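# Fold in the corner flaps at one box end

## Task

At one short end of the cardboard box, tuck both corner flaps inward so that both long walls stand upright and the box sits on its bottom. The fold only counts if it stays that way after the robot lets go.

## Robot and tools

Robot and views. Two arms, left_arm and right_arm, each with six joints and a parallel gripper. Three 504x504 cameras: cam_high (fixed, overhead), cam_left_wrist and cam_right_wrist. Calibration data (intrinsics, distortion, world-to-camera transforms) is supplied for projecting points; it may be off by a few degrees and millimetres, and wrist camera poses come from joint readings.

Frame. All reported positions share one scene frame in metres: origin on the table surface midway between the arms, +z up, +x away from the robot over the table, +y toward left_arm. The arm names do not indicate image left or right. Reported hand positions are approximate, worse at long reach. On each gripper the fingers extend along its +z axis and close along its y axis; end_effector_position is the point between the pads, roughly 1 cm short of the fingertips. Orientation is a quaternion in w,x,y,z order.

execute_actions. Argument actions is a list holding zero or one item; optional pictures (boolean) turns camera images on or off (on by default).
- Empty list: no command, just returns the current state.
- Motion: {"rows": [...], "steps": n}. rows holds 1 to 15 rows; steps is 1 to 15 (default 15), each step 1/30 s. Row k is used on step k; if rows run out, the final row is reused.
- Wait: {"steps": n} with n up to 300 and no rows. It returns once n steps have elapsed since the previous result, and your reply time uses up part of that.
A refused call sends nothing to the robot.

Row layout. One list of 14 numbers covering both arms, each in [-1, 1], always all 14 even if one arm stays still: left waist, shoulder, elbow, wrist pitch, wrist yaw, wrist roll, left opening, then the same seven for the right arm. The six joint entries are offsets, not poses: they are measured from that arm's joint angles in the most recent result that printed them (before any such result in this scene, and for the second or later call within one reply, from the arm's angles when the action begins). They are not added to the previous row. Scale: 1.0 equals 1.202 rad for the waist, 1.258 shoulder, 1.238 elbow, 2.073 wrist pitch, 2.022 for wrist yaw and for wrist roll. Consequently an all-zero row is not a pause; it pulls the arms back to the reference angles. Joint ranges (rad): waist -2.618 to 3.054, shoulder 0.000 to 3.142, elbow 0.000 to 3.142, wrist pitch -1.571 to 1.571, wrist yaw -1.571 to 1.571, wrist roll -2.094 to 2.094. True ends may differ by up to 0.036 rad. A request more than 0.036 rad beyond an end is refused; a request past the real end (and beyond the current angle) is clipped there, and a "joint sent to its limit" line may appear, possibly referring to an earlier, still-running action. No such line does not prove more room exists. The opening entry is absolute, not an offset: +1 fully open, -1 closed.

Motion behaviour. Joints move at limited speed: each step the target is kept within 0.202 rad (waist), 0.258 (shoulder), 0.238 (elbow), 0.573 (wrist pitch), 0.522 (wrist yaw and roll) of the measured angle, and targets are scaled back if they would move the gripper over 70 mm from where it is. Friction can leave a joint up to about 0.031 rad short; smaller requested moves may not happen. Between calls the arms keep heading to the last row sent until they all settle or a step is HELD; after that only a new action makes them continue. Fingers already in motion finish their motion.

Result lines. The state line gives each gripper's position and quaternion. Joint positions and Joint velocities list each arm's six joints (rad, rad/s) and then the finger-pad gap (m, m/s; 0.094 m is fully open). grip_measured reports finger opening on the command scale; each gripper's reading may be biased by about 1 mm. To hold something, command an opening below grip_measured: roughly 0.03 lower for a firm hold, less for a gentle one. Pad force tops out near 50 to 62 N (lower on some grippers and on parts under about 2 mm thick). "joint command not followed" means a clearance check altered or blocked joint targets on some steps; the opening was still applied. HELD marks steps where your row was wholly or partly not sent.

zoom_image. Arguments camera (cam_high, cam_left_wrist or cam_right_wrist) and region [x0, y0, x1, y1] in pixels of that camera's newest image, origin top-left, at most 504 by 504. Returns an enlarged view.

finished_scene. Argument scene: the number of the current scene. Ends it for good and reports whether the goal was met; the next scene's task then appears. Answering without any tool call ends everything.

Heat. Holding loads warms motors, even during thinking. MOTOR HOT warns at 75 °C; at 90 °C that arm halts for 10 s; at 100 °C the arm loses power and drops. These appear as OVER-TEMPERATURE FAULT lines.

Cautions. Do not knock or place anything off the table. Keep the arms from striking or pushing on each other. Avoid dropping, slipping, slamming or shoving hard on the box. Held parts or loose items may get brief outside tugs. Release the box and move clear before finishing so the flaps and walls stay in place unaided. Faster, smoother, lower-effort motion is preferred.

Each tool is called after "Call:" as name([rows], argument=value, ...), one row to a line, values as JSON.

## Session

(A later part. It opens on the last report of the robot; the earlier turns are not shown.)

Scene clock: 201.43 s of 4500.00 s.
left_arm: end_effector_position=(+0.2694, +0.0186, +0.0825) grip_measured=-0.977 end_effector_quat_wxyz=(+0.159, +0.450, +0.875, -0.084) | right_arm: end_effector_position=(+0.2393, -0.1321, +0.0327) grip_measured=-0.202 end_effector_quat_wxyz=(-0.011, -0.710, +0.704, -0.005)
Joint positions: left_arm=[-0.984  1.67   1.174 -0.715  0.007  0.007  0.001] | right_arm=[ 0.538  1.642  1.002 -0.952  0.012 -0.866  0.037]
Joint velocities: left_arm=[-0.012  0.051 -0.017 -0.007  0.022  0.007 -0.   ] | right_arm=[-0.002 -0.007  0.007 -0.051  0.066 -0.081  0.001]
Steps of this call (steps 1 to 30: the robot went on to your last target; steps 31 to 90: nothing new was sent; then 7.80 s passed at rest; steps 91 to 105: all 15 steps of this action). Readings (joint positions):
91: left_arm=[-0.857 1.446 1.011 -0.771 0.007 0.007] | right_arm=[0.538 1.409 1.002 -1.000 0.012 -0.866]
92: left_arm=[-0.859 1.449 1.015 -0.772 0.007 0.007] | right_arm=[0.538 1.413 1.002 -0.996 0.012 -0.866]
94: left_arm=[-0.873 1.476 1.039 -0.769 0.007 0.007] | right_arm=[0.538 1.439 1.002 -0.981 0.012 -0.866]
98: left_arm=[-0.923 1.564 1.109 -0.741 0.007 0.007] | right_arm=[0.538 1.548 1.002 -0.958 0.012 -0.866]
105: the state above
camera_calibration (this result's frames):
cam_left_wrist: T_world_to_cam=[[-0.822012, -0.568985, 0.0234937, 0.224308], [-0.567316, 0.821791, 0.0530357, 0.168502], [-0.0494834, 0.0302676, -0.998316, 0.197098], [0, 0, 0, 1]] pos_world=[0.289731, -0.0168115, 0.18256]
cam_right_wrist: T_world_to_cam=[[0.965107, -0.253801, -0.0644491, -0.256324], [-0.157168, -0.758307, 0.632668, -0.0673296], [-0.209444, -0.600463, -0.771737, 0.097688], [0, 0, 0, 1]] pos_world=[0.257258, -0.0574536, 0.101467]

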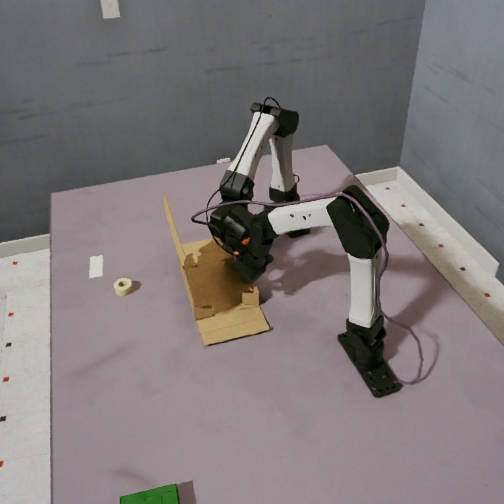

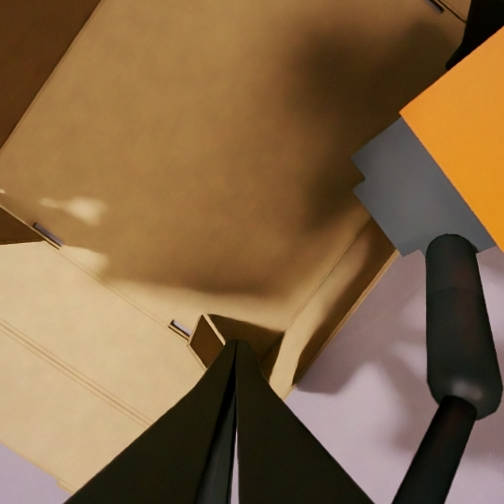

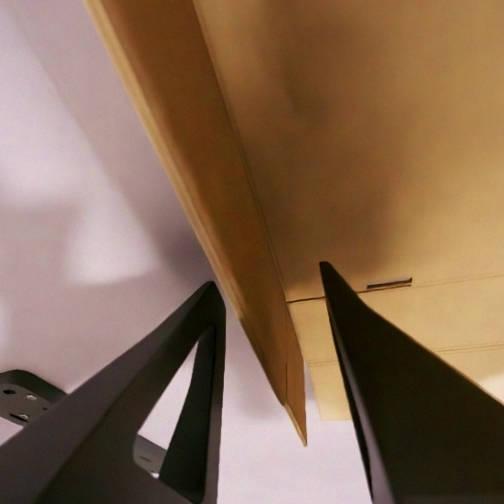

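Call:
execute_actions([
  {"rows": [[0,0,0,0,0,-0.06,-1,0,0,0,0,0,0,-0.35],[0,0,0,0,0,-0.12,-1,0,0,0,0,0,0,-0.5],[0,0,0,0,0,-0.18,-1,0,0,0,0,0,0,-0.63],[0,0.01,0,0.01,0,-0.24,-1,0,0,0,0,0,0,-0.74],[0,0.02,0,0.015,0,-0.28,-1,0,0,0,0,0,0,-0.82],[0,0.03,0,0.02,0,-0.3,-1,0,0,0,0,0,0,-0.88],[0,0.04,0,0.02,0,-0.3,-1,0,0,0,0,0,0,-0.92],[0,0.05,0,0.02,0,-0.3,-1,0,0,0,0,0,0,-0.95],[0,0.06,0,0.02,0,-0.3,-1,0,0,0,0,0,0,-0.97],[0,0.07,0,0.02,0,-0.3,-1,0,0,0,0,0,0,-0.985],[0,0.078,0,0.02,0,-0.3,-1,0,0,0,0,0,0,-0.985]], "steps": 15},
])

Scene clock: 209.37 s of 4500.00 s.
left_arm: end_effector_position=(+0.2695, +0.0185, +0.0502) grip_measured=-0.977 end_effector_quat_wxyz=(+0.102, +0.189, +0.972, -0.100) | right_arm: end_effector_position=(+0.2399, -0.1317, +0.0327) grip_measured=-0.969 end_effector_quat_wxyz=(-0.010, -0.710, +0.705, -0.006)
Joint positions: left_arm=[-0.984  1.764  1.174 -0.695  0.007 -0.557  0.001] | right_arm=[ 0.538  1.642  1.002 -0.949  0.013 -0.866  0.001]
Joint velocities: left_arm=[-0.022  0.051  0.007  0.007 -0.022 -0.227  0.001] | right_arm=[-0.007 -0.002  0.002  0.007  0.037  0.007  0.002]
Steps of this call (steps 1 to 15: the robot went on to your last target; steps 16 to 90: nothing new was sent; then 4.43 s passed at rest; steps 91 to 105: all 15 steps of this action). Readings (joint positions):
91: left_arm=[-0.984 1.670 1.174 -0.715 0.007 -0.010] | right_arm=[0.538 1.642 1.002 -0.949 0.012 -0.866]
92: left_arm=[-0.984 1.670 1.174 -0.715 0.007 -0.049] | right_arm=[0.538 1.642 1.002 -0.949 0.012 -0.866]
94: left_arm=[-0.984 1.670 1.174 -0.715 0.007 -0.173] | right_arm=[0.538 1.642 1.002 -0.949 0.012 -0.866]
98: left_arm=[-0.984 1.687 1.174 -0.702 0.007 -0.416] | right_arm=[0.538 1.642 1.002 -0.949 0.012 -0.866]
105: the state above
camera_calibration (this result's frames):
cam_left_wrist: T_world_to_cam=[[-0.398468, -0.900217, 0.175592, 0.109436], [-0.88895, 0.426193, 0.167713, 0.258624], [-0.225814, -0.0892646, -0.970072, 0.213095], [0, 0, 0, 1]] pos_world=[0.32163, 0.00731432, 0.144127]
cam_right_wrist: T_world_to_cam=[[0.965253, -0.253701, -0.0626263, -0.256831], [-0.158597, -0.759228, 0.631205, -0.06668], [-0.207685, -0.599341, -0.773083, 0.0977891], [0, 0, 0, 1]] pos_world=[0.257641, -0.0571745, 0.101603]

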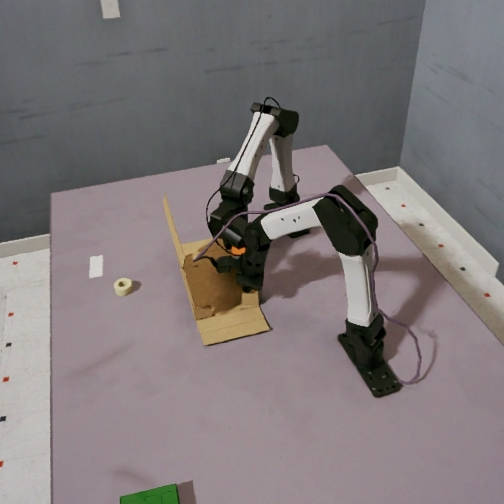

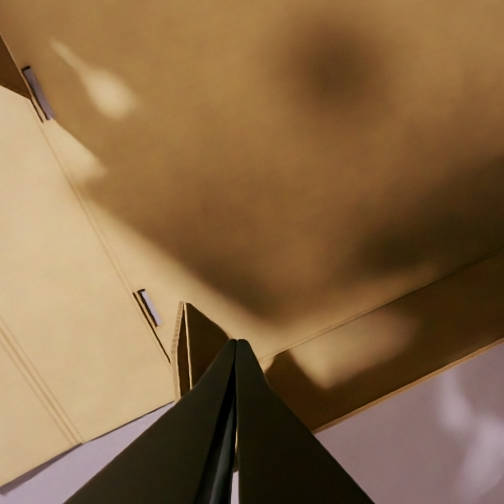

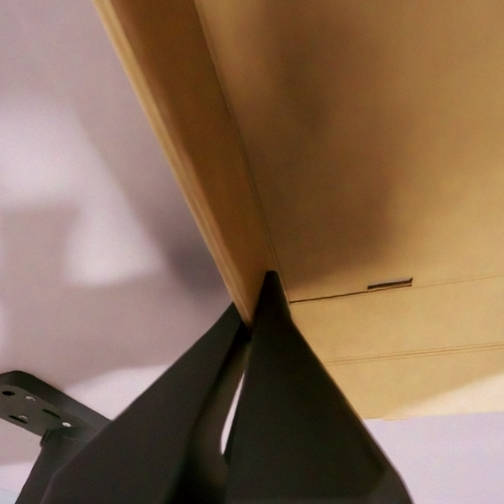

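Call:
execute_actions([
  {"rows": [[0,0,0,0,0,-0.02,-0.92,0,0,0,0,0,0,-0.985],[0,0,0,0,0,-0.02,-0.86,0,0,0,0,0,0,-0.985],[0,0,0,0,0,-0.02,-0.8,0,0,0,0,0,0,-0.985],[0,0,0,0,0,-0.02,-0.74,0,0,0,0,0,0,-0.985],[0,0,0,0,0,-0.02,-0.68,0,0,0,0,0,0,-0.985],[0,0,0,0,0,-0.02,-0.62,0,0,0,0,0,0,-0.985],[0,0,0,0,0,-0.02,-0.56,0,0,0,0,0,0,-0.985],[0,0,0,0,0,-0.02,-0.5,0,0,0,0,0,0,-0.985]], "steps": 11},
])

Scene clock: 213.60 s of 4500.00 s.
left_arm: end_effector_position=(+0.2695, +0.0178, +0.0501) grip_measured=-0.503 end_effector_quat_wxyz=(+0.100, +0.172, +0.975, -0.103) | right_arm: end_effector_position=(+0.2399, -0.1317, +0.0327) grip_measured=-0.969 end_effector_quat_wxyz=(-0.010, -0.710, +0.705, -0.006)
Joint positions: left_arm=[-0.984  1.765  1.174 -0.692  0.01  -0.593  0.023] | right_arm=[ 0.538  1.642  1.002 -0.949  0.013 -0.866  0.001]
Joint velocities: left_arm=[-0.002  0.007 -0.022 -0.037 -0.022  0.051  0.   ] | right_arm=[-0.002  0.017 -0.002  0.037 -0.022  0.022 -0.001]
Steps of this call (steps 1 to 30: the robot went on to your last target; steps 31 to 90: nothing new was sent; then 0.87 s passed at rest; steps 91 to 101: all 11 steps of this action). Readings (joint positions):
91: left_arm=[-0.984 1.765 1.174 -0.693 0.007 -0.593] | right_arm=[0.538 1.642 1.002 -0.949 0.013 -0.866]
92: left_arm=[-0.984 1.765 1.174 -0.693 0.007 -0.593] | right_arm=[0.538 1.642 1.002 -0.949 0.013 -0.866]
94: left_arm=[-0.984 1.765 1.174 -0.693 0.007 -0.593] | right_arm=[0.538 1.642 1.002 -0.949 0.013 -0.866]
98: left_arm=[-0.984 1.765 1.174 -0.693 0.007 -0.593] | right_arm=[0.538 1.642 1.002 -0.949 0.013 -0.866]
101: the state above
camera_calibration (this result's frames):
cam_left_wrist: T_world_to_cam=[[-0.365602, -0.911734, 0.187284, 0.0995369], [-0.901482, 0.396935, 0.172548, 0.262583], [-0.231657, -0.10575, -0.967032, 0.214658], [0, 0, 0, 1]] pos_world=[0.322832, 0.00922291, 0.143631]
cam_right_wrist: T_world_to_cam=[[0.965253, -0.253701, -0.0626263, -0.256831], [-0.158597, -0.759228, 0.631205, -0.06668], [-0.207685, -0.599341, -0.773083, 0.0977891], [0, 0, 0, 1]] pos_world=[0.257641, -0.0571745, 0.101603]

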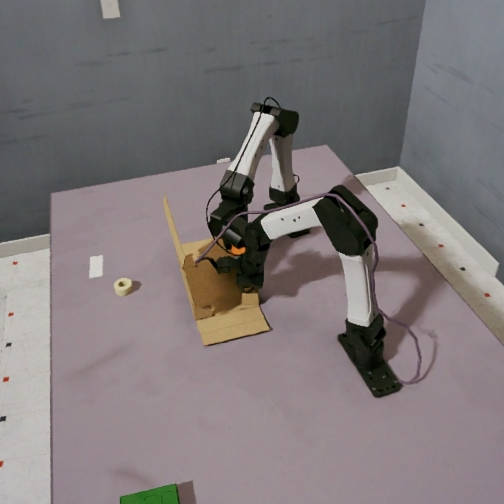

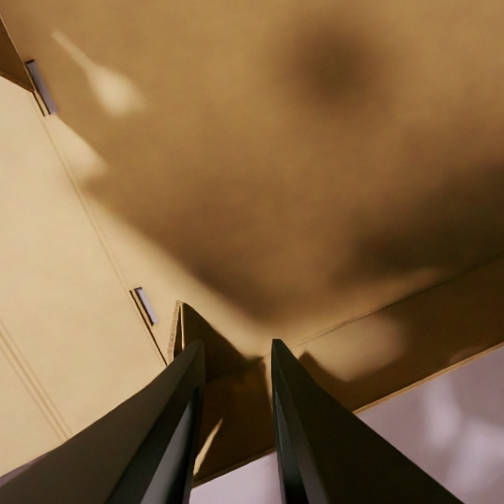

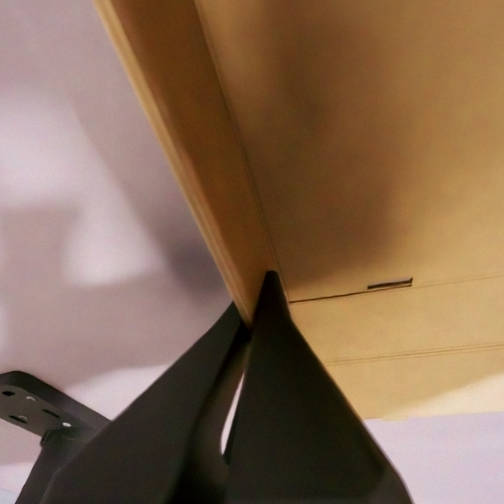

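Call:
execute_actions([
  {"rows": [[0,0,0,0,0,0,-0.45,0,0,0,0,0,0,-0.985],[0,0,0,0,0,0,-0.4,0,0,0,0,0,0,-0.985],[0,0,0,0,0,0,-0.35,0,0,0,0,0,0,-0.985],[0,0,0,0,0,0,-0.3,0,0,0,0,0,0,-0.985],[0,0,0,0,0,0,-0.25,0,0,0,0,0,0,-0.985],[0,0,0,0,0,0,-0.2,0,0,0,0,0,0,-0.985],[0,0,0,0,0,0,-0.15,0,0,0,0,0,0,-0.985],[0,0,0,0,0,0,-0.1,0,0,0,0,0,0,-0.985]], "steps": 11},
])

Scene clock: 216.43 s of 4500.00 s.
left_arm: end_effector_position=(+0.2677, +0.0130, +0.0510) grip_measured=-0.103 end_effector_quat_wxyz=(+0.096, +0.173, +0.973, -0.116) | right_arm: end_effector_position=(+0.2400, -0.1313, +0.0327) grip_measured=-0.969 end_effector_quat_wxyz=(-0.009, -0.710, +0.705, -0.005)
Joint positions: left_arm=[-0.984  1.765  1.174 -0.68   0.035 -0.593  0.042] | right_arm=[ 0.538  1.642  1.002 -0.948  0.011 -0.866  0.001]
Joint velocities: left_arm=[-0.002 -0.012 -0.007  0.007 -0.066  0.007  0.002] | right_arm=[-0.002  0.007  0.002  0.051 -0.007  0.051  0.   ]
Steps of this call (steps 1 to 15: the robot went on to your last target; steps 16 to 74: nothing new was sent; steps 75 to 85: all 11 steps of this action). Readings (joint positions):
75: left_arm=[-0.984 1.765 1.174 -0.691 0.012 -0.593] | right_arm=[0.538 1.642 1.002 -0.949 0.012 -0.866]
76: left_arm=[-0.984 1.765 1.174 -0.689 0.015 -0.593] | right_arm=[0.538 1.642 1.002 -0.949 0.012 -0.866]
78: left_arm=[-0.984 1.765 1.174 -0.686 0.022 -0.593] | right_arm=[0.538 1.642 1.002 -0.948 0.011 -0.866]
82: left_arm=[-0.984 1.765 1.174 -0.682 0.032 -0.593] | right_arm=[0.538 1.642 1.002 -0.948 0.011 -0.866]
85: the state above
camera_calibration (this result's frames):
cam_left_wrist: T_world_to_cam=[[-0.369722, -0.904317, 0.213347, 0.0940031], [-0.896521, 0.407519, 0.173719, 0.261211], [-0.24404, -0.127042, -0.961408, 0.217973], [0, 0, 0, 1]] pos_world=[0.32213, 0.00625215, 0.144128]
cam_right_wrist: T_world_to_cam=[[0.965274, -0.253604, -0.062705, -0.256871], [-0.15887, -0.760399, 0.629725, -0.0663903], [-0.207382, -0.597895, -0.774283, 0.0982067], [0, 0, 0, 1]] pos_world=[0.25777, -0.0569095, 0.10174]

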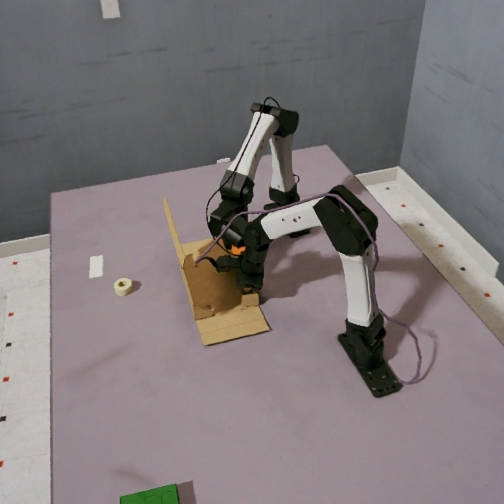

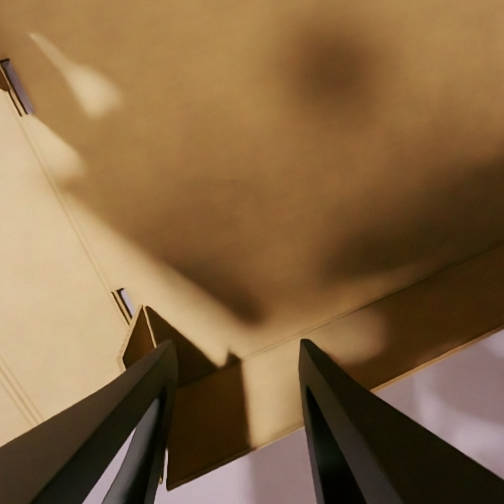

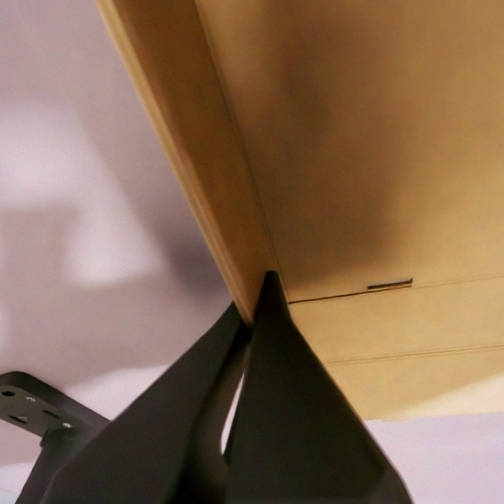

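Call:
execute_actions([
  {"rows": [[0,0,0,0,0,0,-0.3,0,0,0,0,0,0,-0.985],[0,0,0,0,0,0,-0.5,0,0,0,0,0,0,-0.9],[0,-0.02,0,0,0,0,-0.7,0,0,0,0,0,0,-0.75],[0,-0.04,0,0,0,0,-0.9,0,0,0,0,0,0,-0.55],[0,-0.06,0,0,0,0,-1,0,0,0,0,0,0,-0.35],[0,-0.08,0,0,0,0,-1,0,0,0,0,0,0,-0.2],[0,-0.1,0,0,0,0,-1,0,-0.03,0,0,0,0,-0.2],[0.02,-0.12,0,0,0,0,-1,0,-0.06,0,-0.01,0,0,-0.2],[0.04,-0.14,0,0,0,0,-1,0,-0.09,0,-0.02,0,0,-0.2],[0.07,-0.16,0,0,0,0,-1,0,-0.12,0,-0.025,0,0,-0.2],[0.1,-0.18,0,0,0,0,-1,0,-0.15,0,-0.03,0,0,-0.2],[0.12,-0.2,0,0,0,0,-1,0,-0.17,0,-0.03,0,0,-0.2]], "steps": 15},
], pictures=false)

Call:
execute_actions([
  {"steps": 8},
])

Scene clock: 222.07 s of 4500.00 s.
left_arm: end_effector_position=(+0.3136, +0.0453, +0.1408) grip_measured=-0.977 end_effector_quat_wxyz=(+0.197, +0.101, +0.958, -0.185) | right_arm: end_effector_position=(+0.2430, -0.1288, +0.0862) grip_measured=-0.202 end_effector_quat_wxyz=(+0.083, -0.707, +0.702, -0.012)
Joint positions: left_arm=[-0.838  1.519  1.174 -0.681  0.033 -0.593  0.001] | right_arm=[ 0.538  1.425  1.002 -0.979  0.011 -0.866  0.037]
Joint velocities: left_arm=[ 0.31  -0.271 -0.007 -0.022 -0.066  0.007  0.   ] | right_arm=[-0.007 -0.325 -0.007 -0.095 -0.022 -0.037  0.   ]
Steps of this call (steps 1 to 15: the robot went on to your last target; steps 16 to 90: nothing new was sent; then 2.13 s passed at rest; steps 91 to 105: all 15 steps of this action). Readings (joint positions):
91: left_arm=[-0.984 1.765 1.174 -0.680 0.035 -0.593] | right_arm=[0.538 1.642 1.002 -0.948 0.011 -0.866]
92: left_arm=[-0.984 1.765 1.174 -0.680 0.035 -0.593] | right_arm=[0.538 1.642 1.002 -0.948 0.011 -0.866]
94: left_arm=[-0.984 1.762 1.174 -0.680 0.035 -0.593] | right_arm=[0.538 1.642 1.002 -0.948 0.011 -0.866]
98: left_arm=[-0.982 1.697 1.174 -0.681 0.035 -0.593] | right_arm=[0.538 1.631 1.002 -0.949 0.011 -0.866]
105: the state above

Scene clock: 222.33 s of 4500.00 s.
left_arm: end_effector_position=(+0.3152, +0.0472, +0.1431) grip_measured=-0.977 end_effector_quat_wxyz=(+0.200, +0.098, +0.957, -0.185) | right_arm: end_effector_position=(+0.2406, -0.1308, +0.0871) grip_measured=-0.202 end_effector_quat_wxyz=(+0.079, -0.707, +0.703, -0.012)
Joint positions: left_arm=[-0.833  1.512  1.174 -0.681  0.031 -0.593  0.001] | right_arm=[ 0.538  1.42   1.002 -0.993  0.011 -0.866  0.037]
Joint velocities: left_arm=[-0.017 -0.012  0.017  0.051 -0.007  0.022 -0.001] | right_arm=[ 0.002 -0.012 -0.002  0.007 -0.037 -0.022  0.001]
Steps of this call (steps 1 to 8: the robot went on to your last target). Readings (joint positions):
1: left_arm=[-0.832 1.513 1.174 -0.681 0.032 -0.593] | right_arm=[0.538 1.420 1.002 -0.982 0.011 -0.866]
2: left_arm=[-0.831 1.512 1.174 -0.681 0.031 -0.593] | right_arm=[0.538 1.420 1.002 -0.984 0.011 -0.866]
4: left_arm=[-0.833 1.512 1.174 -0.681 0.031 -0.593] | right_arm=[0.538 1.420 1.002 -0.990 0.011 -0.866]
8: the state above
camera_calibration (this result's frames):
cam_left_wrist: T_world_to_cam=[[-0.277309, -0.901648, 0.331859, 0.0766373], [-0.95948, 0.277853, -0.0468488, 0.33136], [-0.0499669, -0.331404, -0.942165, 0.268099], [0, 0, 0, 1]] pos_world=[0.352581, 0.0658794, 0.242684]
cam_right_wrist: T_world_to_cam=[[0.966946, -0.252161, 0.0378114, -0.262863], [-0.235534, -0.826527, 0.511251, -0.0800618], [-0.0976655, -0.503258, -0.858599, 0.134079], [0, 0, 0, 1]] pos_world=[0.248412, -0.064981, 0.165991]

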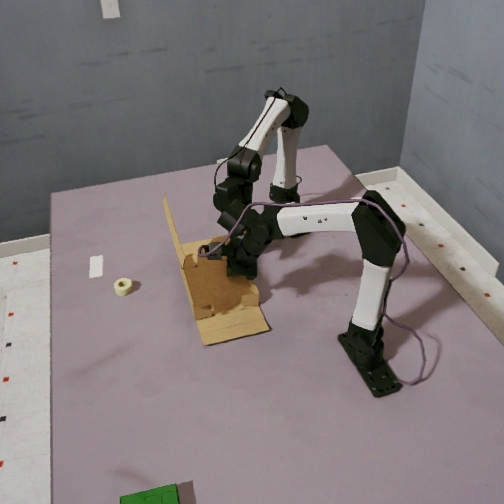

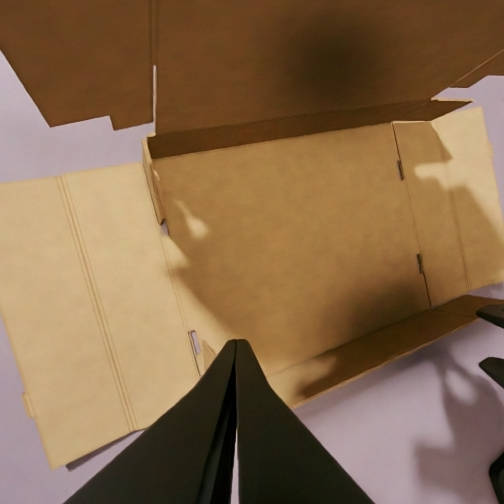

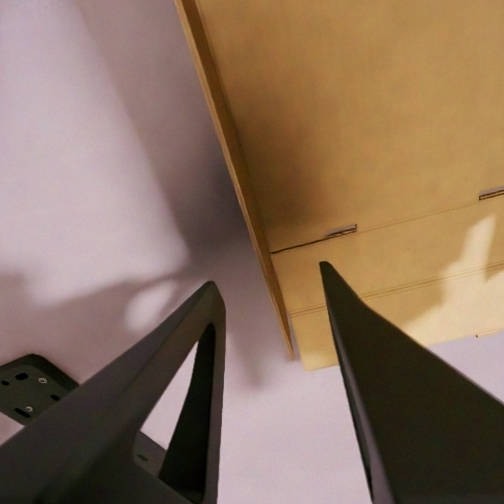

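Both flaps are folded and the walls are upright.

Call:
finished_scene(scene=1)

The scene is finished: the task was done.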